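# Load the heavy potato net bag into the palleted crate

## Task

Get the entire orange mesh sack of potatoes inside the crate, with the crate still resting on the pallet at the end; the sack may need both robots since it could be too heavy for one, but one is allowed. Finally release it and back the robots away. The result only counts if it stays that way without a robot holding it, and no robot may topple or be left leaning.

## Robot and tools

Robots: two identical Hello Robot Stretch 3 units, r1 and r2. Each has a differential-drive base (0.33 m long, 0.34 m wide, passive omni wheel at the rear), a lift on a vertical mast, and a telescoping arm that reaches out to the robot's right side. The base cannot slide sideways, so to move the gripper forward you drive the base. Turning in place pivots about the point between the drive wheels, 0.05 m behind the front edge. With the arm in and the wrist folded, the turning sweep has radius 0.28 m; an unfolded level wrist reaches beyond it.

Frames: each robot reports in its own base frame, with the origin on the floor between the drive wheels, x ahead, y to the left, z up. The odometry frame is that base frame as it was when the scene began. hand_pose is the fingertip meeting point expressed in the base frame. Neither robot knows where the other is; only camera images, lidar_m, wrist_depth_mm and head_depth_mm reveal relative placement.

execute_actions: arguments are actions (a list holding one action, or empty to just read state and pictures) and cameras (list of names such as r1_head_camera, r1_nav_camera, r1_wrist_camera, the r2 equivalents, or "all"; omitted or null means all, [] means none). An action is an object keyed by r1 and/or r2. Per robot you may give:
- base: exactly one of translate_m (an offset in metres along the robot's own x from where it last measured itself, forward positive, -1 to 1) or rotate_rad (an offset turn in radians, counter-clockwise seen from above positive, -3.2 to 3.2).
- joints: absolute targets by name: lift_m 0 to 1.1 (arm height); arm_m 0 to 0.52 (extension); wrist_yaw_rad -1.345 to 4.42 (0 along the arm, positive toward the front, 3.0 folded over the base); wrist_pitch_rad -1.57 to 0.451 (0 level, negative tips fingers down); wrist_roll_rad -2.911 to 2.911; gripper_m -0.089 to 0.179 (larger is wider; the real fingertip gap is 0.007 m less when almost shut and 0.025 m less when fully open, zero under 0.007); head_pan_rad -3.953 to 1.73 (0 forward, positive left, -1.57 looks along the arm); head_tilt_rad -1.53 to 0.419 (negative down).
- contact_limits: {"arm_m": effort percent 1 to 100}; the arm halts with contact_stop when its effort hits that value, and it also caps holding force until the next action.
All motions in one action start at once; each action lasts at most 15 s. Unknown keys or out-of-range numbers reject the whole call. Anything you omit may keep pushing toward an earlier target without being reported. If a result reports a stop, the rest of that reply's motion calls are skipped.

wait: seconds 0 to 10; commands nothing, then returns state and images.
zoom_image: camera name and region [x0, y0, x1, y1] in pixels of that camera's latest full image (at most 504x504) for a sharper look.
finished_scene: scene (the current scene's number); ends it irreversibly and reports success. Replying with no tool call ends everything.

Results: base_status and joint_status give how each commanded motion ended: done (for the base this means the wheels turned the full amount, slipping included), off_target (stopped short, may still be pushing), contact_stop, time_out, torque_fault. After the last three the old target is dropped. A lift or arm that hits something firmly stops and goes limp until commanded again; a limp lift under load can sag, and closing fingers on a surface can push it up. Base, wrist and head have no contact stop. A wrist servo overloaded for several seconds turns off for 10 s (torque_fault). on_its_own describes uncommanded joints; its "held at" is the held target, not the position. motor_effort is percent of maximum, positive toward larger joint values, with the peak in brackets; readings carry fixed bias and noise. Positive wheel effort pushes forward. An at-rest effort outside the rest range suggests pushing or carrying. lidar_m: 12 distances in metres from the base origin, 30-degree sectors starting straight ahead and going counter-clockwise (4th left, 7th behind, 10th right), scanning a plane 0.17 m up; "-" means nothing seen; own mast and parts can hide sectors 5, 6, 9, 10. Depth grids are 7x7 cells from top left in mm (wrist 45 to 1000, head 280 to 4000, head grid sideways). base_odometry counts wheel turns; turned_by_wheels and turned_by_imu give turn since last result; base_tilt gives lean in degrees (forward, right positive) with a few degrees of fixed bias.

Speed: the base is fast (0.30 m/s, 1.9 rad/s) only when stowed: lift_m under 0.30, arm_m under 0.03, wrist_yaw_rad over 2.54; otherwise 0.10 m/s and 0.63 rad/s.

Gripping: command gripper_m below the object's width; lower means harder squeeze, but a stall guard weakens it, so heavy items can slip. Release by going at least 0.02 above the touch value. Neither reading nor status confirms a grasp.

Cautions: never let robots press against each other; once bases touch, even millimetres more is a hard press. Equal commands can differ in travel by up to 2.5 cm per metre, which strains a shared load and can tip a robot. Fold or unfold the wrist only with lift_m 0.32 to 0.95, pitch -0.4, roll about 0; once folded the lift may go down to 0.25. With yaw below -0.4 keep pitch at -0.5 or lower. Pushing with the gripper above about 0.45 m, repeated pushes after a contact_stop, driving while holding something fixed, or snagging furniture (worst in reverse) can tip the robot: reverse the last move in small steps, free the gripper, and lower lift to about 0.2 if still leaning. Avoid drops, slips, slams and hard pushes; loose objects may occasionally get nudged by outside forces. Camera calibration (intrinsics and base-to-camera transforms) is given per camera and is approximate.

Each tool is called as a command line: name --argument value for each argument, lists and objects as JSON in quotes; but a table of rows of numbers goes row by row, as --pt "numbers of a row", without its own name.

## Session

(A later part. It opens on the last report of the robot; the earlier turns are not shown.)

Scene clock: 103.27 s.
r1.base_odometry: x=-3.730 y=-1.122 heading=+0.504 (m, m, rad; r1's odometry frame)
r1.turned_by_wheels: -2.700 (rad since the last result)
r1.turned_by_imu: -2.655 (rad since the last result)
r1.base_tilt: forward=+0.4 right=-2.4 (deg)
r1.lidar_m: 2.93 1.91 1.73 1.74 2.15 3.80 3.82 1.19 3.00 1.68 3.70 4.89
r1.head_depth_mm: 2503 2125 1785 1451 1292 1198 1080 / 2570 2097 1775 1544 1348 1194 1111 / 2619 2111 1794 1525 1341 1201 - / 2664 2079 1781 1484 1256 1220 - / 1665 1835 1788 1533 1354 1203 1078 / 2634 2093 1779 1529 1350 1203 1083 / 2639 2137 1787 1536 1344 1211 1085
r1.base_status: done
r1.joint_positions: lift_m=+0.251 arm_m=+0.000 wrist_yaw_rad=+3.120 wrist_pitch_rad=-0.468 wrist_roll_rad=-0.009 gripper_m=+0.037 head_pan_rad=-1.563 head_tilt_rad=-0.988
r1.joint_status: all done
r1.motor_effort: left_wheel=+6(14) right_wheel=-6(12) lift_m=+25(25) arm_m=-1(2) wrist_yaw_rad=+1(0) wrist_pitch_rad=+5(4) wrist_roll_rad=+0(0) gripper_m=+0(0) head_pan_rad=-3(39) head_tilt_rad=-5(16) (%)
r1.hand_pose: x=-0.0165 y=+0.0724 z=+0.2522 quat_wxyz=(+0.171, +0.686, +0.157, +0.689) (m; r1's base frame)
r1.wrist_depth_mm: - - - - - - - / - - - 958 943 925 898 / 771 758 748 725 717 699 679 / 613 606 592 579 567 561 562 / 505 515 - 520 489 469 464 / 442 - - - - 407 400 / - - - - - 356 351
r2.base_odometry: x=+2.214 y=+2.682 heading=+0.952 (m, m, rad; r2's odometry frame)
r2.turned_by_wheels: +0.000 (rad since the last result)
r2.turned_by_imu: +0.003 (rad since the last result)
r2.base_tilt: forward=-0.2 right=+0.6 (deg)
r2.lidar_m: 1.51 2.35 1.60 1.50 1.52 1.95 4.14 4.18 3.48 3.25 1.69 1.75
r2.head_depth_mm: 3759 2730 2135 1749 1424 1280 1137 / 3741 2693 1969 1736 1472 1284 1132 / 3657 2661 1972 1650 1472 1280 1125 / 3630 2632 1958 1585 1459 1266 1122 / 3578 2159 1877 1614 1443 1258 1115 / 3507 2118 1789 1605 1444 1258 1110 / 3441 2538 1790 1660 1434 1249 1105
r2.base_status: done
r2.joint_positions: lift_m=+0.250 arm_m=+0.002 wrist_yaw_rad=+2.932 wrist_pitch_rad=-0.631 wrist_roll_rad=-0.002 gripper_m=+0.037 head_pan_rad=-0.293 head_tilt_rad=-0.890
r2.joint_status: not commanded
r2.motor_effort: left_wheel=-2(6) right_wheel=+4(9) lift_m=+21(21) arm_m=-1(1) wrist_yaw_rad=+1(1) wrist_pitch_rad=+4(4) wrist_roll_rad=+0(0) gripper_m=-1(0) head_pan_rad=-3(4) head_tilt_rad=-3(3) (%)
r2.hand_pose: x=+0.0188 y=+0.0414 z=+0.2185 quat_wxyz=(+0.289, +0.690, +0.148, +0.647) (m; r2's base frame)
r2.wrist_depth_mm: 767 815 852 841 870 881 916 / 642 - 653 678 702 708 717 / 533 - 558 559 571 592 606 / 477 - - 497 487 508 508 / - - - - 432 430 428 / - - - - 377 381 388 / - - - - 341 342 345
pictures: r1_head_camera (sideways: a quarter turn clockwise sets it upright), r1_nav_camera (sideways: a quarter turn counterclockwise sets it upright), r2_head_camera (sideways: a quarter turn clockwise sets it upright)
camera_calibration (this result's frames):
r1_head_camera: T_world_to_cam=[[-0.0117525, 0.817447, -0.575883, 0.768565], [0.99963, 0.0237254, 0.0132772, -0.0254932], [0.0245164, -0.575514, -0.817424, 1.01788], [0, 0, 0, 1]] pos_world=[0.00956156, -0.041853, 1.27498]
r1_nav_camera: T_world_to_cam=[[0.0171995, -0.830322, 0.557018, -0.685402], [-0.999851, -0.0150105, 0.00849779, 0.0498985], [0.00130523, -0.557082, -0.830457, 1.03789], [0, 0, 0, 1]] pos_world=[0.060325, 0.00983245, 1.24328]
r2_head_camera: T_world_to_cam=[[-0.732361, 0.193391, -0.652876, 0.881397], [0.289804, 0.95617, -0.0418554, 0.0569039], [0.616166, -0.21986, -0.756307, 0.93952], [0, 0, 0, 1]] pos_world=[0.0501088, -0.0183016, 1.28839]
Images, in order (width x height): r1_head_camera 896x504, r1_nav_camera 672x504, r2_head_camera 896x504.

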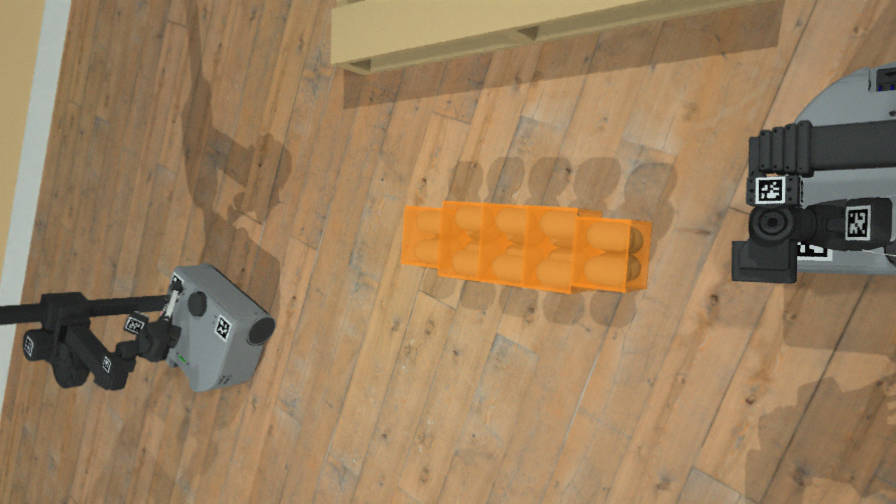

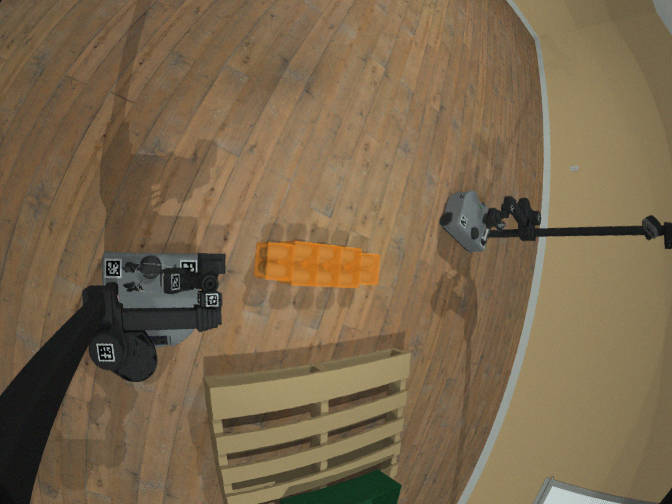

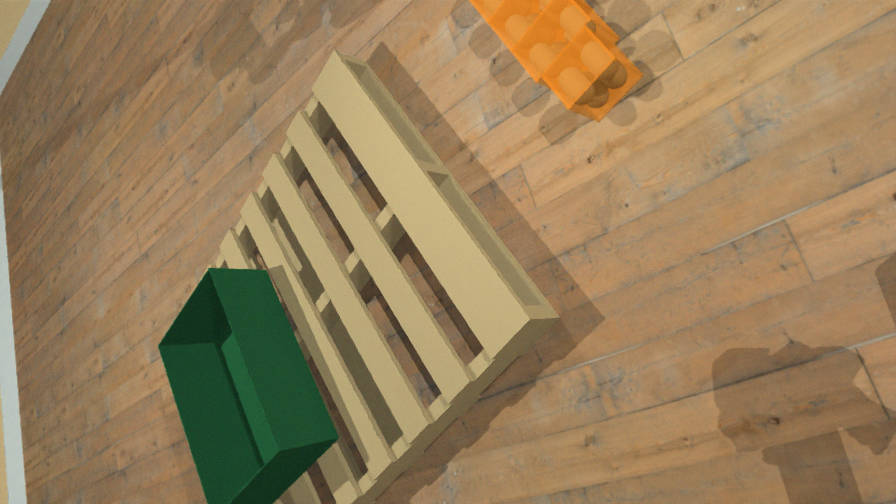

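execute_actions --actions '[{"r2":{"base":{"rotate_rad":-0.348}},"r1":{"base":{"rotate_rad":-0.08},"joints":{"lift_m":0.55,"wrist_pitch_rad":-0.4}}}]' --cameras '[]'

execute_actions --actions '[{"r2":{"base":{"translate_m":0.29},"joints":{"lift_m":0.55,"wrist_pitch_rad":-0.4}},"r1":{"joints":{"wrist_yaw_rad":0,"gripper_m":0.179}}}]' --cameras '[]'

execute_actions --actions '[{"r2":{"base":{"rotate_rad":0.858},"joints":{"head_pan_rad":-1.57,"head_tilt_rad":-1.0}},"r1":{"joints":{"wrist_pitch_rad":-1.3}}}]' --cameras '[]'

execute_actions --actions '[{"r2":{"joints":{"wrist_yaw_rad":0,"gripper_m":0.179}}}]' --cameras '[]'

execute_actions --actions '[{"r2":{"joints":{"wrist_pitch_rad":-1.3}}}]' --cameras '["r1_head_camera","r2_head_camera","r1_wrist_camera","r2_wrist_camera"]'

Scene clock: 143.90 s.
r1.base_odometry: x=-3.730 y=-1.122 heading=+0.425 (m, m, rad; r1's odometry frame)
r1.turned_by_wheels: -0.080 (rad since the last result)
r1.turned_by_imu: -0.080 (rad since the last result)
r1.base_tilt: forward=+0.4 right=-2.4 (deg)
r1.lidar_m: 3.33 1.99 1.73 1.73 2.03 3.61 3.81 1.19 1.50 1.68 3.51 4.89
r1.head_depth_mm: 2542 2149 1794 1392 1281 1179 1077 / 2532 2124 1767 1507 1339 1237 - / 2619 2124 1792 1533 1342 1230 - / 2650 2112 1792 1490 1295 1231 1099 / 2477 1926 1785 1534 1330 1205 1082 / 2422 1827 1792 1516 1341 1199 1079 / 2630 2147 1796 1536 1349 1201 1082
r1.base_status: done
r1.joint_positions: lift_m=+0.549 arm_m=+0.000 wrist_yaw_rad=+3.120 wrist_pitch_rad=-0.420 wrist_roll_rad=-0.009 gripper_m=+0.037 head_pan_rad=-1.563 head_tilt_rad=-0.988
r1.joint_status: all done
r1.motor_effort: left_wheel=+5(12) right_wheel=-6(13) lift_m=+58(61) arm_m=-1(2) wrist_yaw_rad=+0(0) wrist_pitch_rad=+6(8) wrist_roll_rad=+0(0) gripper_m=+1(0) head_pan_rad=-4(4) head_tilt_rad=-3(4) (%)
r1.hand_pose: x=-0.0164 y=+0.0788 z=+0.5618 quat_wxyz=(+0.154, +0.690, +0.141, +0.693) (m; r1's base frame)
r1.wrist_depth_mm: - - - - - - - / - - - - - - - / - - - - - - - / - - - - - - - / 951 943 939 936 941 874 865 / 804 807 814 769 769 759 736 / 696 689 675 676 662 654 649
r2.base_odometry: x=+2.214 y=+2.682 heading=+0.605 (m, m, rad; r2's odometry frame)
r2.turned_by_wheels: -0.348 (rad since the last result)
r2.turned_by_imu: -0.346 (rad since the last result)
r2.base_tilt: forward=-0.3 right=+0.6 (deg)
r2.lidar_m: 1.57 1.51 1.98 1.53 1.51 1.59 2.33 4.14 4.29 3.32 3.27 1.69
r2.head_depth_mm: 1525 2523 2074 1753 1482 1289 1138 / 3316 2696 1925 1697 1470 1282 1127 / 3510 2653 2032 1665 1432 1280 1130 / 3630 2631 1984 1712 1450 1266 1124 / 3557 2603 1931 1660 1441 1265 1115 / 3495 2567 1924 1555 1443 1259 1113 / 3452 2560 1880 1595 1378 1247 1107
r2.base_status: done
r2.joint_positions: lift_m=+0.250 arm_m=+0.002 wrist_yaw_rad=+2.932 wrist_pitch_rad=-0.631 wrist_roll_rad=-0.002 gripper_m=+0.037 head_pan_rad=-0.293 head_tilt_rad=-0.890
r2.joint_status: not commanded
r2.motor_effort: left_wheel=+3(8) right_wheel=-3(8) lift_m=+21(21) arm_m=-1(1) wrist_yaw_rad=+1(1) wrist_pitch_rad=+4(3) wrist_roll_rad=+0(0) gripper_m=+0(0) head_pan_rad=-3(3) head_tilt_rad=-3(4) (%)
r2.hand_pose: x=+0.0188 y=+0.0414 z=+0.2185 quat_wxyz=(+0.289, +0.690, +0.148, +0.646) (m; r2's base frame)
r2.wrist_depth_mm: 783 816 802 866 883 917 934 / 641 - 659 679 705 711 715 / 541 - 564 558 585 577 579 / 480 - - 496 483 489 506 / - - - - 430 431 435 / - - - - 374 385 384 / - - - - 340 346 348
pictures: none
No camera images: the call's "cameras" was empty. Leave "cameras" out to get every camera's image.

Scene clock: 147.63 s.
r1.base_odometry: x=-3.730 y=-1.122 heading=+0.425 (m, m, rad; r1's odometry frame)
r1.turned_by_wheels: +0.000 (rad since the last result)
r1.turned_by_imu: -0.001 (rad since the last result)
r1.base_tilt: forward=+0.4 right=-2.4 (deg)
r1.lidar_m: 3.33 1.99 1.73 1.73 2.03 3.61 3.81 1.19 1.50 1.46 3.51 4.87
r1.head_depth_mm: 2522 2120 1775 1382 1279 1184 1083 / 2549 2137 1776 1507 1338 1230 - / 2610 2117 1782 1527 1368 - - / 2481 2077 1765 1482 1296 1204 1092 / 2375 2118 1713 1533 1317 1207 1085 / 2585 2124 1780 1527 1347 1196 1079 / 2656 2146 1790 1548 1357 1204 1087
r1.base_status: not commanded
r1.joint_positions: lift_m=+0.549 arm_m=+0.000 wrist_yaw_rad=+0.002 wrist_pitch_rad=-0.420 wrist_roll_rad=-0.009 gripper_m=+0.179 head_pan_rad=-1.563 head_tilt_rad=-0.988
r1.joint_status: all done
r1.motor_effort: left_wheel=+5(5) right_wheel=-6(6) lift_m=+58(59) arm_m=-1(1) wrist_yaw_rad=-2(3) wrist_pitch_rad=+6(5) wrist_roll_rad=+0(0) gripper_m=+0(85) head_pan_rad=-3(4) head_tilt_rad=-3(3) (%)
r1.hand_pose: x=-0.0210 y=-0.3696 z=+0.5618 quat_wxyz=(+0.695, +0.149, -0.688, -0.146) (m; r1's base frame)
r1.wrist_depth_mm: - - - - - - - / - - - - - - - / - - - - - - - / - - - - - 924 913 / 951 984 931 835 897 784 748 / 807 792 780 728 752 723 669 / 677 672 665 633 663 655 526
r2.base_odometry: x=+2.452 y=+2.847 heading=+0.605 (m, m, rad; r2's odometry frame)
r2.turned_by_wheels: +0.000 (rad since the last result)
r2.turned_by_imu: +0.002 (rad since the last result)
r2.base_tilt: forward=-0.3 right=+0.6 (deg)
r2.lidar_m: 1.32 1.24 2.13 1.65 1.63 1.73 2.53 4.38 4.14 3.21 1.48 1.47
r2.head_depth_mm: 3012 2624 1806 1708 1457 1289 1135 / 3314 2713 1977 1712 1392 1259 1136 / 3524 2671 2088 1726 1470 1251 1127 / 3600 2650 2070 1633 1454 1265 1123 / 3554 2620 2046 1539 1395 1264 1116 / 3501 2575 1901 1575 1327 1235 1111 / 3481 2550 1773 1569 1350 1202 1104
r2.base_status: done
r2.joint_positions: lift_m=+0.550 arm_m=+0.002 wrist_yaw_rad=+2.932 wrist_pitch_rad=-0.419 wrist_roll_rad=-0.002 gripper_m=+0.037 head_pan_rad=-0.293 head_tilt_rad=-0.890
r2.joint_status: all done
r2.motor_effort: left_wheel=+4(10) right_wheel=-3(7) lift_m=+39(42) arm_m=-1(1) wrist_yaw_rad=+0(1) wrist_pitch_rad=+6(6) wrist_roll_rad=+0(0) gripper_m=+0(0) head_pan_rad=-4(3) head_tilt_rad=-2(4) (%)
r2.hand_pose: x=+0.0253 y=+0.0723 z=+0.5621 quat_wxyz=(+0.219, +0.702, +0.074, +0.673) (m; r2's base frame)
r2.wrist_depth_mm: - - - - - - - / - - - - - - - / - - - - - - - / - - - - - - - / 910 913 - 958 977 964 845 / 754 788 741 779 795 818 738 / 663 678 698 700 700 696 611
pictures: none
No camera images: the call's "cameras" was empty. Leave "cameras" out to get every camera's image.

Scene clock: 149.93 s.
r1.base_odometry: x=-3.730 y=-1.122 heading=+0.425 (m, m, rad; r1's odometry frame)
r1.turned_by_wheels: +0.000 (rad since the last result)
r1.turned_by_imu: +0.000 (rad since the last result)
r1.base_tilt: forward=+0.4 right=-2.4 (deg)
r1.lidar_m: 3.33 1.99 1.73 1.74 2.03 3.60 3.80 1.19 1.50 1.46 3.52 4.89
r1.head_depth_mm: 2533 2135 1780 1379 1277 1186 1074 / 2574 2127 1776 1512 1346 1238 - / 2610 2130 1776 1523 1349 1243 - / 2558 2122 1732 1490 1300 1216 1090 / 1472 2096 1682 1533 1327 1203 1079 / 2540 2142 1752 1537 1354 1201 1081 / 2632 2129 1786 1538 1343 1209 1080
r1.base_status: not commanded
r1.joint_positions: lift_m=+0.549 arm_m=+0.000 wrist_yaw_rad=+0.002 wrist_pitch_rad=-1.299 wrist_roll_rad=-0.009 gripper_m=+0.179 head_pan_rad=-1.563 head_tilt_rad=-0.988
r1.joint_status: all done
r1.motor_effort: left_wheel=+6(5) right_wheel=-6(6) lift_m=+58(58) arm_m=-1(1) wrist_yaw_rad=-2(2) wrist_pitch_rad=+0(4) wrist_roll_rad=+1(0) gripper_m=+0(0) head_pan_rad=-4(4) head_tilt_rad=-4(4) (%)
r1.hand_pose: x=-0.0215 y=-0.1909 z=+0.4348 quat_wxyz=(+0.566, +0.430, -0.560, -0.425) (m; r1's base frame)
r1.wrist_depth_mm: 613 619 607 602 602 602 474 / 609 606 597 601 601 588 470 / 609 605 597 596 588 590 468 / 603 598 592 588 590 581 542 / 596 591 589 - 584 578 574 / 601 593 590 - - - 564 / 584 585 584 - - 563 567
r2.base_odometry: x=+2.452 y=+2.847 heading=+1.463 (m, m, rad; r2's odometry frame)
r2.turned_by_wheels: +0.858 (rad since the last result)
r2.turned_by_imu: +0.852 (rad since the last result)
r2.base_tilt: forward=-0.2 right=+0.6 (deg)
r2.lidar_m: 2.57 1.74 1.62 1.64 2.10 4.40 4.45 3.36 3.14 1.47 1.49 1.24
r2.head_depth_mm: 2677 2280 1880 1613 1410 1248 1119 / 2758 2264 1881 1608 1398 1258 1115 / 2826 2240 1862 1591 1390 1277 - / 1320 2169 1753 1472 1333 1262 - / 2651 2206 1741 1569 1356 1254 1106 / 2713 2182 1807 1566 1362 1216 1093 / 2692 2142 1668 1452 1335 1210 1086
r2.base_status: done
r2.joint_positions: lift_m=+0.550 arm_m=+0.002 wrist_yaw_rad=+2.932 wrist_pitch_rad=-0.419 wrist_roll_rad=-0.002 gripper_m=+0.037 head_pan_rad=-1.563 head_tilt_rad=-0.988
r2.joint_status: all done
r2.motor_effort: left_wheel=-3(5) right_wheel=+4(7) lift_m=+39(39) arm_m=-1(1) wrist_yaw_rad=+0(1) wrist_pitch_rad=+6(6) wrist_roll_rad=+0(0) gripper_m=+0(0) head_pan_rad=-3(39) head_tilt_rad=-4(14) (%)
r2.hand_pose: x=+0.0253 y=+0.0723 z=+0.5621 quat_wxyz=(+0.219, +0.702, +0.074, +0.673) (m; r2's base frame)
r2.wrist_depth_mm: - - - - - - - / - - - - - - - / - - - - - - - / - - - - - - - / 921 908 - 937 934 975 981 / 778 752 759 796 808 810 821 / 666 681 690 696 698 692 696
pictures: none
No camera images: the call's "cameras" was empty. Leave "cameras" out to get every camera's image.

Scene clock: 152.40 s.
r1.base_odometry: x=-3.730 y=-1.122 heading=+0.425 (m, m, rad; r1's odometry frame)
r1.turned_by_wheels: +0.000 (rad since the last result)
r1.turned_by_imu: +0.000 (rad since the last result)
r1.base_tilt: forward=+0.4 right=-2.4 (deg)
r1.lidar_m: 3.34 1.98 1.73 1.73 2.03 3.59 3.81 1.19 1.50 1.47 3.53 4.88
r1.head_depth_mm: 2542 2134 1769 1382 1271 1171 1080 / 2551 2114 1770 1514 1336 1244 - / 2614 2129 1792 1521 1346 1246 - / 2648 2072 1738 1489 1301 1219 1095 / 1201 1780 1674 1534 1314 1193 1080 / 2582 2119 1765 1546 1341 1197 1083 / 2639 2126 1805 1532 1350 1201 1085
r1.base_status: not commanded
r1.joint_positions: lift_m=+0.549 arm_m=+0.000 wrist_yaw_rad=+0.002 wrist_pitch_rad=-1.299 wrist_roll_rad=-0.009 gripper_m=+0.179 head_pan_rad=-1.563 head_tilt_rad=-0.988
r1.joint_status: not commanded
r1.motor_effort: left_wheel=+5(5) right_wheel=-6(6) lift_m=+59(59) arm_m=-1(1) wrist_yaw_rad=-2(2) wrist_pitch_rad=+0(0) wrist_roll_rad=+0(0) gripper_m=+0(0) head_pan_rad=-3(3) head_tilt_rad=-3(4) (%)
r1.hand_pose: x=-0.0215 y=-0.1909 z=+0.4348 quat_wxyz=(+0.566, +0.430, -0.560, -0.425) (m; r1's base frame)
r1.wrist_depth_mm: 617 608 613 600 604 603 473 / 611 604 603 598 600 593 464 / 608 607 600 589 587 584 465 / 603 596 593 591 589 579 539 / 599 595 589 - 581 578 573 / 593 587 577 - - - 569 / 589 584 584 - - 568 569
r2.base_odometry: x=+2.452 y=+2.847 heading=+1.463 (m, m, rad; r2's odometry frame)
r2.turned_by_wheels: +0.000 (rad since the last result)
r2.turned_by_imu: +0.000 (rad since the last result)
r2.base_tilt: forward=-0.3 right=+0.6 (deg)
r2.lidar_m: 2.57 1.73 1.62 1.64 2.10 4.39 4.46 3.36 3.14 1.47 1.49 1.24
r2.head_depth_mm: 2689 2290 1880 1623 1408 1246 1120 / 2752 2263 1875 1605 1393 1262 1115 / 2817 2246 1851 1588 1393 1275 - / 1321 2157 1756 1484 1334 - - / 2662 2184 1759 1571 1350 1220 1111 / 2700 2165 1815 1560 1366 1218 1096 / 2688 2153 1665 1463 1337 1210 1091
r2.base_status: not commanded
r2.joint_positions: lift_m=+0.550 arm_m=+0.002 wrist_yaw_rad=+0.002 wrist_pitch_rad=-0.419 wrist_roll_rad=-0.002 gripper_m=+0.179 head_pan_rad=-1.563 head_tilt_rad=-0.988
r2.joint_status: all done
r2.motor_effort: left_wheel=-2(2) right_wheel=+4(4) lift_m=+39(39) arm_m=-1(1) wrist_yaw_rad=-1(1) wrist_pitch_rad=+6(6) wrist_roll_rad=+0(0) gripper_m=+0(98) head_pan_rad=-3(4) head_tilt_rad=-5(5) (%)
r2.hand_pose: x=-0.0211 y=-0.3715 z=+0.5621 quat_wxyz=(+0.693, +0.148, -0.691, -0.146) (m; r2's base frame)
r2.wrist_depth_mm: - - - - - - - / - - - - - - - / - - - - - - - / 959 963 - - - - - / 773 832 919 878 973 - 996 / - 769 779 716 824 797 828 / 567 670 687 658 694 694 724
pictures: none
No camera images: the call's "cameras" was empty. Leave "cameras" out to get every camera's image.

Scene clock: 153.67 s.
r1.base_odometry: x=-3.730 y=-1.122 heading=+0.425 (m, m, rad; r1's odometry frame)
r1.turned_by_wheels: +0.000 (rad since the last result)
r1.turned_by_imu: +0.000 (rad since the last result)
r1.base_tilt: forward=+0.4 right=-2.4 (deg)
r1.lidar_m: 3.34 1.98 1.73 1.73 2.03 3.61 3.81 1.19 1.50 1.47 3.52 4.88
r1.head_depth_mm: 2504 2118 1785 1389 1278 1175 1081 / 2524 2110 1781 1506 1334 1243 - / 2631 2115 1791 1533 1347 1245 - / 2629 2155 1733 1488 1305 1215 1103 / 1240 1835 1673 1540 1321 1201 1082 / 2555 2104 1765 1536 1348 1201 1084 / 2665 2138 1800 1524 1352 1207 1087
r1.base_status: not commanded
r1.joint_positions: lift_m=+0.549 arm_m=+0.000 wrist_yaw_rad=+0.002 wrist_pitch_rad=-1.299 wrist_roll_rad=-0.009 gripper_m=+0.179 head_pan_rad=-1.563 head_tilt_rad=-0.988
r1.joint_status: not commanded
r1.motor_effort: left_wheel=+6(6) right_wheel=-6(6) lift_m=+59(59) arm_m=-1(1) wrist_yaw_rad=-2(1) wrist_pitch_rad=+0(0) wrist_roll_rad=+0(0) gripper_m=+0(0) head_pan_rad=-3(4) head_tilt_rad=-4(4) (%)
r1.hand_pose: x=-0.0215 y=-0.1909 z=+0.4348 quat_wxyz=(+0.566, +0.430, -0.560, -0.425) (m; r1's base frame)
r1.wrist_depth_mm: 617 611 603 606 597 597 473 / 621 607 604 601 595 598 470 / 608 605 601 594 597 584 462 / 602 601 594 583 585 577 543 / 596 593 589 - 580 576 572 / 592 584 583 - - - 568 / 587 581 577 - - 567 560
r2.base_odometry: x=+2.452 y=+2.847 heading=+1.463 (m, m, rad; r2's odometry frame)
r2.turned_by_wheels: +0.000 (rad since the last result)
r2.turned_by_imu: +0.000 (rad since the last result)
r2.base_tilt: forward=-0.2 right=+0.6 (deg)
r2.lidar_m: 2.58 1.74 1.62 1.64 2.09 4.37 4.46 3.35 3.14 1.47 1.49 1.24
r2.head_depth_mm: 2698 2285 1890 1612 1405 1245 1119 / 2763 2272 1873 1605 1403 1259 1115 / 2810 2226 1870 1588 1396 1276 - / 1323 2140 1754 1468 1333 1270 - / 2639 2177 1748 1565 1346 1240 1106 / 2700 2176 1812 1565 1367 1216 1094 / 2671 2166 1665 1454 1331 1209 1087
r2.base_status: not commanded
r2.joint_positions: lift_m=+0.550 arm_m=+0.002 wrist_yaw_rad=+0.002 wrist_pitch_rad=-1.299 wrist_roll_rad=-0.002 gripper_m=+0.179 head_pan_rad=-1.563 head_tilt_rad=-0.988
r2.joint_status: all done
r2.motor_effort: left_wheel=-2(2) right_wheel=+4(4) lift_m=+39(39) arm_m=-1(1) wrist_yaw_rad=+0(1) wrist_pitch_rad=+0(6) wrist_roll_rad=+0(0) gripper_m=+0(0) head_pan_rad=-3(3) head_tilt_rad=-5(4) (%)
r2.hand_pose: x=-0.0215 y=-0.1928 z=+0.4350 quat_wxyz=(+0.564, +0.429, -0.562, -0.427) (m; r2's base frame)
r2.wrist_depth_mm: 592 604 619 618 609 628 631 / 592 603 614 628 626 626 634 / 598 605 610 602 621 620 620 / 602 601 600 604 605 612 607 / 588 591 593 - 609 607 624 / - 583 595 - - 602 612 / 592 586 572 - - 588 589
pictures: r1_head_camera (sideways: a quarter turn clockwise sets it upright), r1_wrist_camera, r2_head_camera (sideways: a quarter turn clockwise sets it upright), r2_wrist_camera
camera_calibration (this result's frames):
r1_head_camera: T_world_to_cam=[[-0.011748, 0.817539, -0.575754, 0.768396], [0.999631, 0.023717, 0.0132798, -0.0254965], [0.0245118, -0.575385, -0.817515, 1.018], [0, 0, 0, 1]] pos_world=[0.00956127, -0.0418487, 1.27497]
r1_wrist_camera: T_world_to_cam=[[-0.999653, 0.00430598, -0.0259702, -0.00600246], [0.00589094, 0.998104, -0.0612659, 0.249836], [0.0256572, -0.0613977, -0.997784, 0.58488], [0, 0, 0, 1]] pos_world=[-0.0224785, -0.213426, 0.598734]
r2_head_camera: T_world_to_cam=[[-0.0329443, 0.816942, -0.575779, 0.776679], [0.999069, 0.0108565, -0.04176, 0.0524477], [-0.0278645, -0.576618, -0.816538, 1.02176], [0, 0, 0, 1]] pos_world=[0.0016592, -0.0459042, 1.28369]
r2_wrist_camera: T_world_to_cam=[[-0.999348, -0.0334172, 0.0136575, -0.0426645], [-0.0341344, 0.997837, -0.0561748, 0.243578], [-0.0117508, -0.0566044, -0.998328, 0.590121], [0, 0, 0, 1]] pos_world=[-0.0273879, -0.211074, 0.603399]
Images, in order (width x height): r1_head_camera 896x504, r1_wrist_camera 644x364, r2_head_camera 896x504, r2_wrist_camera 644x364.

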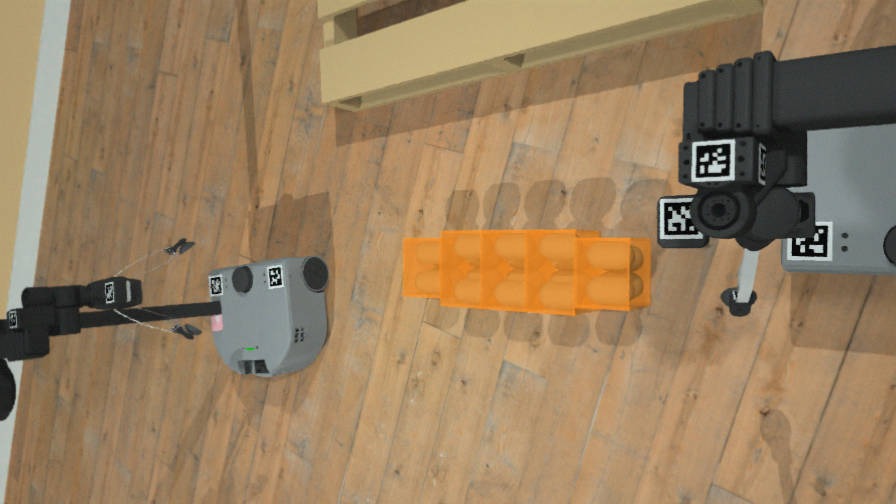

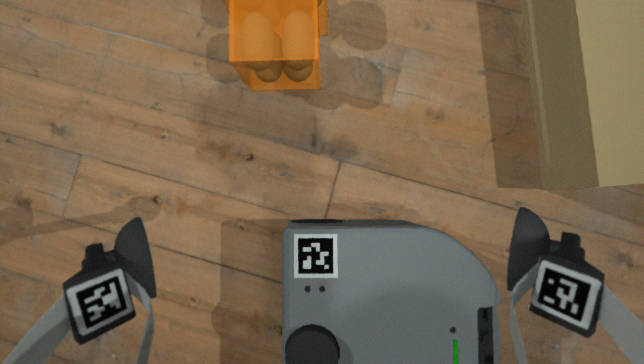

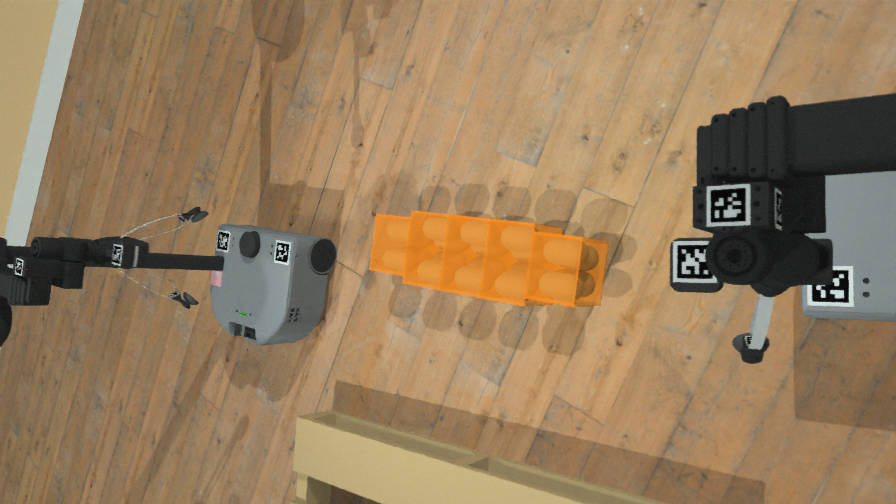

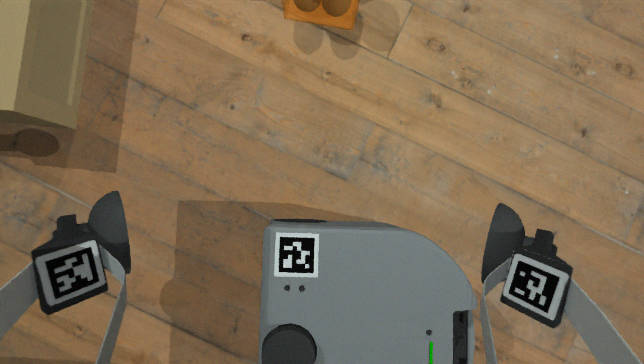

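execute_actions --actions '[{"r2":{"base":{"rotate_rad":-0.05},"joints":{"arm_m":0.43}},"r1":{"base":{"translate_m":0.07},"joints":{"arm_m":0.31}}}]' --cameras '[]'

execute_actions --actions '[{"r2":{"base":{"translate_m":0.025},"joints":{"lift_m":0.32}},"r1":{"joints":{"lift_m":0.32}}}]' --cameras '["r1_head_camera","r2_head_camera","r1_wrist_camera","r2_wrist_camera"]'

Scene clock: 176.63 s.
r1.base_odometry: x=-3.666 y=-1.094 heading=+0.425 (m, m, rad; r1's odometry frame)
r1.turned_by_wheels: +0.000 (rad since the last result)
r1.turned_by_imu: -0.001 (rad since the last result)
r1.base_tilt: forward=+0.5 right=-2.4 (deg)
r1.lidar_m: 3.30 1.96 1.71 1.71 2.01 3.56 3.87 1.25 3.02 1.46 3.54 4.81
r1.head_depth_mm: 2530 2118 1765 1437 1316 1198 1079 / 2562 2125 1780 1536 1348 - - / 2645 2096 1783 - 1315 1195 - / 2620 991 1709 1541 1267 1192 1113 / 1258 2008 1700 1534 1340 1206 1086 / 2648 2139 1785 1528 1354 1193 1075 / 2628 2129 1803 1526 1344 1206 1088
r1.base_status: done
r1.joint_positions: lift_m=+0.549 arm_m=+0.310 wrist_yaw_rad=+0.000 wrist_pitch_rad=-1.301 wrist_roll_rad=-0.009 gripper_m=+0.179 head_pan_rad=-1.563 head_tilt_rad=-0.988
r1.joint_status: all done
r1.motor_effort: left_wheel=+4(12) right_wheel=-6(8) lift_m=+58(58) arm_m=+2(2) wrist_yaw_rad=+0(2) wrist_pitch_rad=+0(1) wrist_roll_rad=+0(1) gripper_m=+0(0) head_pan_rad=-3(3) head_tilt_rad=-4(3) (%)
r1.hand_pose: x=-0.0216 y=-0.4999 z=+0.4348 quat_wxyz=(+0.566, +0.430, -0.560, -0.426) (m; r1's base frame)
r1.wrist_depth_mm: 615 616 612 500 598 602 569 / 615 608 601 511 598 584 510 / 611 604 602 511 586 580 564 / 604 595 594 505 585 582 566 / 592 591 589 494 582 573 558 / 591 587 584 579 577 574 549 / 582 578 581 578 569 567 568
r2.base_odometry: x=+2.452 y=+2.847 heading=+1.413 (m, m, rad; r2's odometry frame)
r2.turned_by_wheels: -0.050 (rad since the last result)
r2.turned_by_imu: -0.050 (rad since the last result)
r2.base_tilt: forward=-0.3 right=+0.6 (deg)
r2.lidar_m: 2.75 1.77 1.62 1.64 2.01 4.05 4.42 3.43 3.14 1.46 3.91 1.24
r2.head_depth_mm: 2667 2272 1883 1613 1412 1246 1118 / 2752 2252 1879 1606 1398 1254 1116 / 2786 2246 1902 1578 1388 1222 - / 2576 1759 1704 1491 1346 1228 1145 / 2482 2122 1747 1538 1347 1220 1111 / 2720 2179 1812 1559 1359 1215 1098 / 2676 2156 1663 1481 1353 1207 1092
r2.base_status: done
r2.joint_positions: lift_m=+0.550 arm_m=+0.430 wrist_yaw_rad=+0.000 wrist_pitch_rad=-1.300 wrist_roll_rad=-0.002 gripper_m=+0.179 head_pan_rad=-1.563 head_tilt_rad=-0.988
r2.joint_status: all done
r2.motor_effort: left_wheel=+1(1) right_wheel=-1(1) lift_m=+39(39) arm_m=+2(2) wrist_yaw_rad=+1(0) wrist_pitch_rad=+0(0) wrist_roll_rad=+0(0) gripper_m=+0(0) head_pan_rad=-2(3) head_tilt_rad=-4(4) (%)
r2.hand_pose: x=-0.0216 y=-0.6200 z=+0.4350 quat_wxyz=(+0.563, +0.428, -0.562, -0.428) (m; r2's base frame)
r2.wrist_depth_mm: 577 610 620 524 623 625 641 / 595 607 597 541 624 613 634 / 575 594 608 546 615 617 618 / 572 600 599 549 615 624 624 / 563 595 588 591 601 604 609 / - 590 585 603 598 597 602 / 574 586 603 591 588 597 600
pictures: none
No camera images: the call's "cameras" was empty. Leave "cameras" out to get every camera's image.

Scene clock: 179.57 s.
r1.base_odometry: x=-3.666 y=-1.094 heading=+0.425 (m, m, rad; r1's odometry frame)
r1.turned_by_wheels: +0.000 (rad since the last result)
r1.turned_by_imu: -0.001 (rad since the last result)
r1.base_tilt: forward=+0.4 right=-2.4 (deg)
r1.lidar_m: 3.29 1.96 1.71 1.72 2.00 3.56 3.84 1.25 3.03 1.46 3.56 4.81
r1.head_depth_mm: 2544 2120 1771 1440 1329 1200 1077 / 2546 2149 1776 1536 1344 1192 1117 / 2617 2142 1787 1526 1273 1194 - / 2549 2037 1681 1456 1269 1197 1114 / 2421 2061 1702 1533 1339 1204 1082 / 2622 2153 1787 1544 1340 1195 1086 / 2656 2129 1796 1531 1353 1201 1086
r1.base_status: not commanded
r1.joint_positions: lift_m=+0.321 arm_m=+0.310 wrist_yaw_rad=+0.000 wrist_pitch_rad=-1.301 wrist_roll_rad=-0.009 gripper_m=+0.179 head_pan_rad=-1.563 head_tilt_rad=-0.988
r1.joint_status: all done
r1.motor_effort: left_wheel=+5(5) right_wheel=-6(6) lift_m=+24(54) arm_m=+2(2) wrist_yaw_rad=+0(0) wrist_pitch_rad=+0(0) wrist_roll_rad=+0(0) gripper_m=+0(0) head_pan_rad=-4(3) head_tilt_rad=-3(3) (%)
r1.hand_pose: x=-0.0216 y=-0.4999 z=+0.2059 quat_wxyz=(+0.566, +0.430, -0.560, -0.426) (m; r1's base frame)
r1.wrist_depth_mm: 380 380 273 313 370 368 366 / 383 377 373 320 370 363 366 / 374 375 266 309 365 363 362 / 375 371 367 322 364 360 356 / 370 366 363 255 360 355 356 / 368 364 361 258 359 357 352 / 363 362 359 358 354 352 351
r2.base_odometry: x=+2.456 y=+2.871 heading=+1.413 (m, m, rad; r2's odometry frame)
r2.turned_by_wheels: +0.000 (rad since the last result)
r2.turned_by_imu: +0.000 (rad since the last result)
r2.base_tilt: forward=-0.2 right=+0.7 (deg)
r2.lidar_m: 2.73 1.77 1.61 1.62 2.00 4.05 4.46 3.44 3.14 1.47 3.93 1.22
r2.head_depth_mm: 2689 2277 1883 1611 1412 1249 1118 / 2746 2250 1868 1603 1394 1242 1127 / 2788 2236 1849 1626 1397 1237 - / 2512 1791 1716 1534 1331 1226 1150 / 2636 2132 1750 1579 1351 1229 1114 / 2687 2167 1809 1566 1367 1217 1094 / 2671 2150 1665 1465 1339 1212 1089
r2.base_status: done
r2.joint_positions: lift_m=+0.320 arm_m=+0.430 wrist_yaw_rad=+0.000 wrist_pitch_rad=-1.300 wrist_roll_rad=-0.002 gripper_m=+0.179 head_pan_rad=-1.563 head_tilt_rad=-0.988
r2.joint_status: all done
r2.motor_effort: left_wheel=+1(3) right_wheel=-1(3) lift_m=+20(39) arm_m=+1(2) wrist_yaw_rad=+1(0) wrist_pitch_rad=+0(0) wrist_roll_rad=+0(0) gripper_m=+0(0) head_pan_rad=-3(4) head_tilt_rad=-4(4) (%)
r2.hand_pose: x=-0.0216 y=-0.6200 z=+0.2058 quat_wxyz=(+0.563, +0.428, -0.562, -0.428) (m; r2's base frame)
r2.wrist_depth_mm: 373 383 383 317 282 388 388 / 375 373 374 331 386 384 387 / 375 371 375 317 378 383 385 / 368 370 369 326 378 379 386 / 370 367 366 259 374 376 374 / - 362 362 369 366 375 372 / 355 361 367 363 365 368 376
pictures: r1_head_camera (sideways: a quarter turn clockwise sets it upright), r1_wrist_camera, r2_head_camera (sideways: a quarter turn clockwise sets it upright), r2_wrist_camera
camera_calibration (this result's frames):
r1_head_camera: T_world_to_cam=[[-0.0117377, 0.817539, -0.575754, 0.768396], [0.999631, 0.0237043, 0.0132798, -0.0254965], [0.0245046, -0.575385, -0.817515, 1.018], [0, 0, 0, 1]] pos_world=[0.00956074, -0.0418488, 1.27497]
r1_wrist_camera: T_world_to_cam=[[-0.999645, 0.00598592, -0.0259615, -0.00985512], [0.00753282, 0.998176, -0.0599022, 0.543983], [0.0255555, -0.0600765, -0.997867, 0.338132], [0, 0, 0, 1]] pos_world=[-0.0225905, -0.522618, 0.36974]
r2_head_camera: T_world_to_cam=[[-0.0327764, 0.816976, -0.575739, 0.776627], [0.999071, 0.0106529, -0.0417598, 0.0524475], [-0.0279835, -0.576573, -0.816566, 1.0218], [0, 0, 0, 1]] pos_world=[0.00164975, -0.0459024, 1.28369]
r2_wrist_camera: T_world_to_cam=[[-0.999409, -0.0315656, 0.0136163, -0.05274], [-0.0322679, 0.997972, -0.0548779, 0.656853], [-0.0118564, -0.0552848, -0.9984, 0.337884], [0, 0, 0, 1]] pos_world=[-0.0275075, -0.638506, 0.374108]
Images, in order (width x height): r1_head_camera 896x504, r1_wrist_camera 644x364, r2_head_camera 896x504, r2_wrist_camera 644x364.

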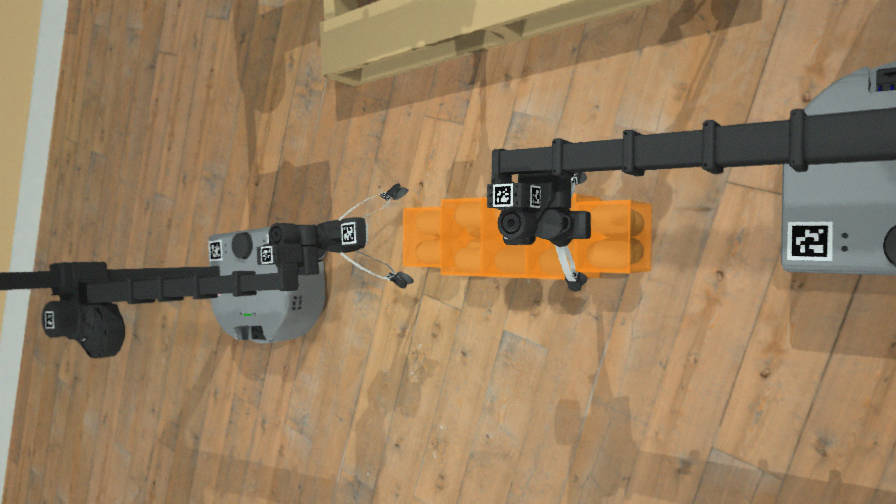

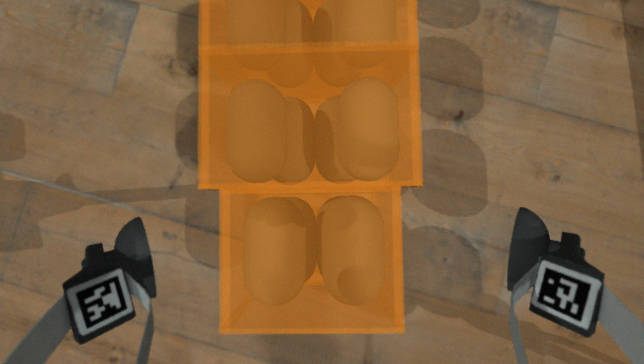

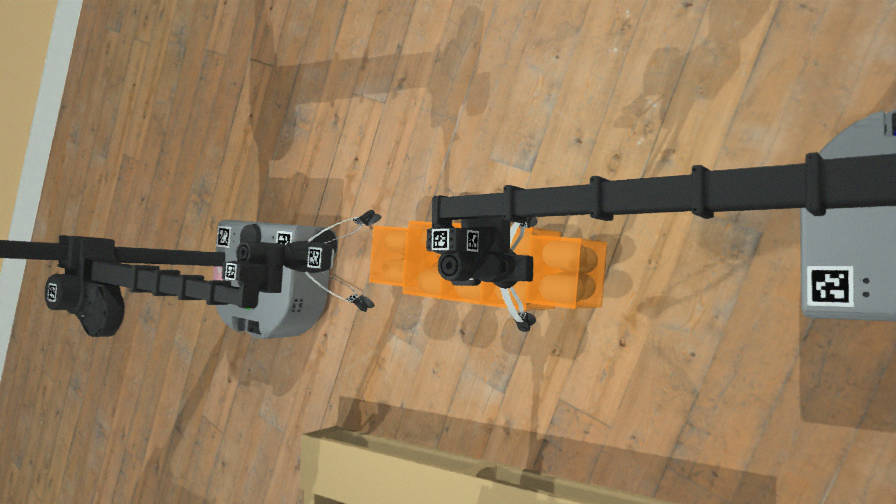

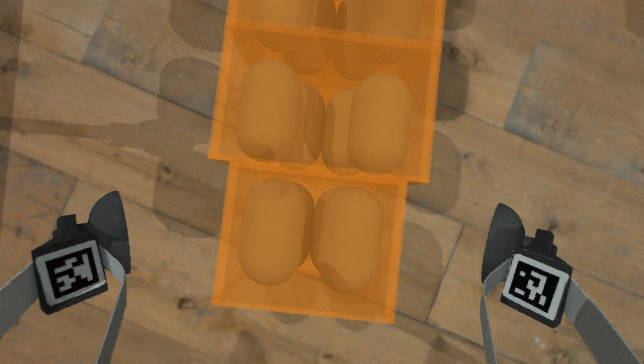

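execute_actions --actions '[{"r2":{"joints":{"lift_m":0.17,"arm_m":0.41}},"r1":{"joints":{"lift_m":0.17,"arm_m":0.29}}}]' --cameras '["r1_head_camera","r1_wrist_camera","r2_wrist_camera"]'

Scene clock: 193.60 s.
r1.base_odometry: x=-3.666 y=-1.094 heading=+0.425 (m, m, rad; r1's odometry frame)
r1.turned_by_wheels: +0.000 (rad since the last result)
r1.turned_by_imu: +0.007 (rad since the last result)
r1.base_tilt: forward=+0.4 right=-2.5 (deg)
r1.lidar_m: 3.25 1.95 1.71 1.71 2.02 3.64 3.87 1.25 3.02 1.46 3.55 4.83
r1.head_depth_mm: 2493 2108 1762 1443 1323 1196 1077 / 2532 2128 1769 1527 1343 1193 1108 / 2629 2115 1775 1501 1354 1202 - / 2467 1781 1633 1437 1297 1195 1112 / 2641 1971 1693 1543 1346 1199 1086 / 2666 2129 1775 1542 1342 1194 1091 / 2649 2096 1794 1537 1355 1200 1083
r1.base_status: not commanded
r1.joint_positions: lift_m=+0.195 arm_m=+0.290 wrist_yaw_rad=+0.004 wrist_pitch_rad=-1.292 wrist_roll_rad=+0.008 gripper_m=+0.179 head_pan_rad=-1.565 head_tilt_rad=-0.989
r1.joint_status: lift_m contact_stop (moved -0.125 of -0.151); the others done
r1.on_its_own: lift_m is slack since a contact_stop, until your next command for it (your +0.170 is given up)
r1.motor_effort: left_wheel=+5(14) right_wheel=-8(30) lift_m=+41(41) arm_m=+0(2) wrist_yaw_rad=-4(8) wrist_pitch_rad=-2(5) wrist_roll_rad=-9(11) gripper_m=-1(1) head_pan_rad=-3(3) head_tilt_rad=-3(5) (%)
r1.hand_pose: x=-0.0214 y=-0.4824 z=+0.0812 quat_wxyz=(+0.563, +0.425, -0.566, -0.426) (m; r1's base frame)
r1.wrist_depth_mm: 260 258 144 199 139 245 243 / 256 254 143 191 139 243 241 / 254 253 161 197 192 240 239 / 251 250 142 202 138 239 236 / 249 246 131 144 129 238 234 / 246 243 129 143 127 236 231 / - 241 131 236 129 233 230
r2.base_odometry: x=+2.456 y=+2.871 heading=+1.413 (m, m, rad; r2's odometry frame)
r2.turned_by_wheels: +0.000 (rad since the last result)
r2.turned_by_imu: +0.000 (rad since the last result)
r2.base_tilt: forward=-0.2 right=+0.6 (deg)
r2.lidar_m: 2.74 1.77 1.61 1.62 2.00 4.03 4.45 3.45 3.16 1.47 3.93 1.22
r2.head_depth_mm: 2685 2268 1891 1615 1407 1248 1122 / 2762 2250 1874 1608 1400 1244 1119 / 2809 2234 1861 1585 1388 1234 - / 2691 1780 1706 1516 1322 1224 1146 / 2728 2117 1754 1567 1358 1221 1117 / 2714 2181 1810 1563 1367 1216 1096 / 2679 2150 1663 1459 1330 1210 1088
r2.base_status: not commanded
r2.joint_positions: lift_m=+0.191 arm_m=+0.410 wrist_yaw_rad=+0.000 wrist_pitch_rad=-1.296 wrist_roll_rad=-0.001 gripper_m=+0.179 head_pan_rad=-1.563 head_tilt_rad=-0.988
r2.joint_status: lift_m contact_stop (moved -0.129 of -0.150); the others done
r2.on_its_own: lift_m is slack since a contact_stop, until your next command for it (your +0.170 is given up)
r2.motor_effort: left_wheel=+1(2) right_wheel=+0(4) lift_m=+30(28) arm_m=-2(4) wrist_yaw_rad=+1(0) wrist_pitch_rad=-1(2) wrist_roll_rad=+0(0) gripper_m=-1(1) head_pan_rad=-4(3) head_tilt_rad=-4(4) (%)
r2.hand_pose: x=-0.0216 y=-0.6015 z=+0.0770 quat_wxyz=(+0.564, +0.427, -0.563, -0.427) (m; r2's base frame)
r2.wrist_depth_mm: 248 248 142 195 146 260 257 / 247 245 153 194 148 256 257 / 244 245 206 247 199 253 252 / 245 245 132 148 135 248 251 / 241 242 131 144 132 247 248 / - 241 131 145 132 245 247 / 234 236 239 239 240 242 242
pictures: r1_head_camera (sideways: a quarter turn clockwise sets it upright), r1_wrist_camera, r2_wrist_camera
camera_calibration (this result's frames):
r1_head_camera: T_world_to_cam=[[-0.0106853, 0.818379, -0.57458, 0.76686], [0.999661, 0.0223923, 0.0133031, -0.0255271], [0.0237532, -0.574243, -0.81834, 1.01907], [0, 0, 0, 1]] pos_world=[0.00950637, -0.0418145, 1.27491]
r1_wrist_camera: T_world_to_cam=[[-0.999356, 0.0185663, -0.0307105, -0.00656692], [0.0206393, 0.997429, -0.0686234, 0.519628], [0.0293575, -0.0692131, -0.99717, 0.210352], [0, 0, 0, 1]] pos_world=[-0.0234628, -0.503611, 0.245213]
r2_wrist_camera: T_world_to_cam=[[-0.999456, -0.030136, 0.0133721, -0.0495259], [-0.0308779, 0.997765, -0.0592655, 0.63157], [-0.0115561, -0.0596461, -0.998153, 0.207721], [0, 0, 0, 1]] pos_world=[-0.027597, -0.619261, 0.24543]
Images, in order (width x height): r1_head_camera 896x504, r1_wrist_camera 644x364, r2_wrist_camera 644x364.

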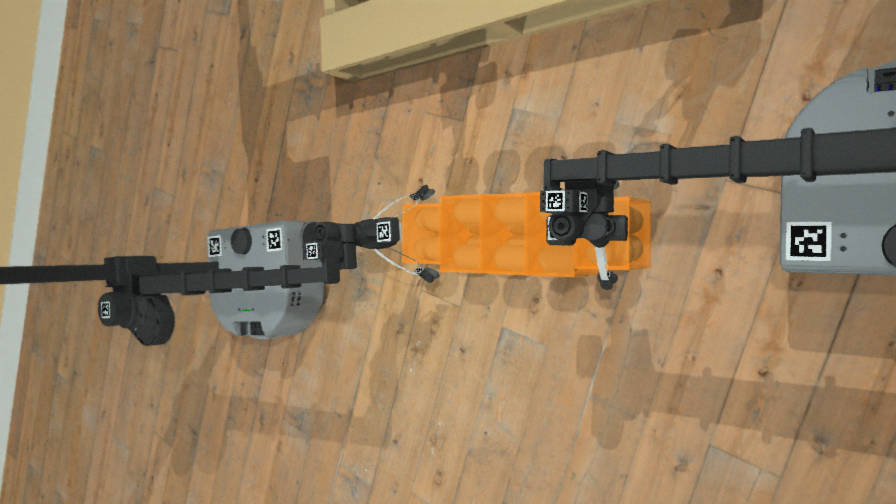

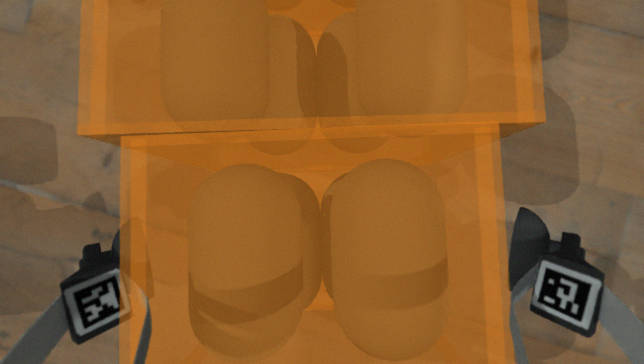

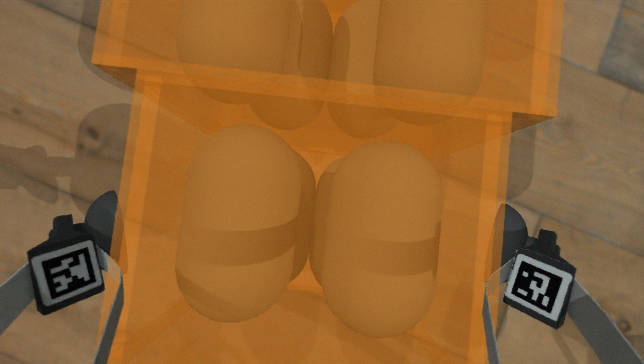

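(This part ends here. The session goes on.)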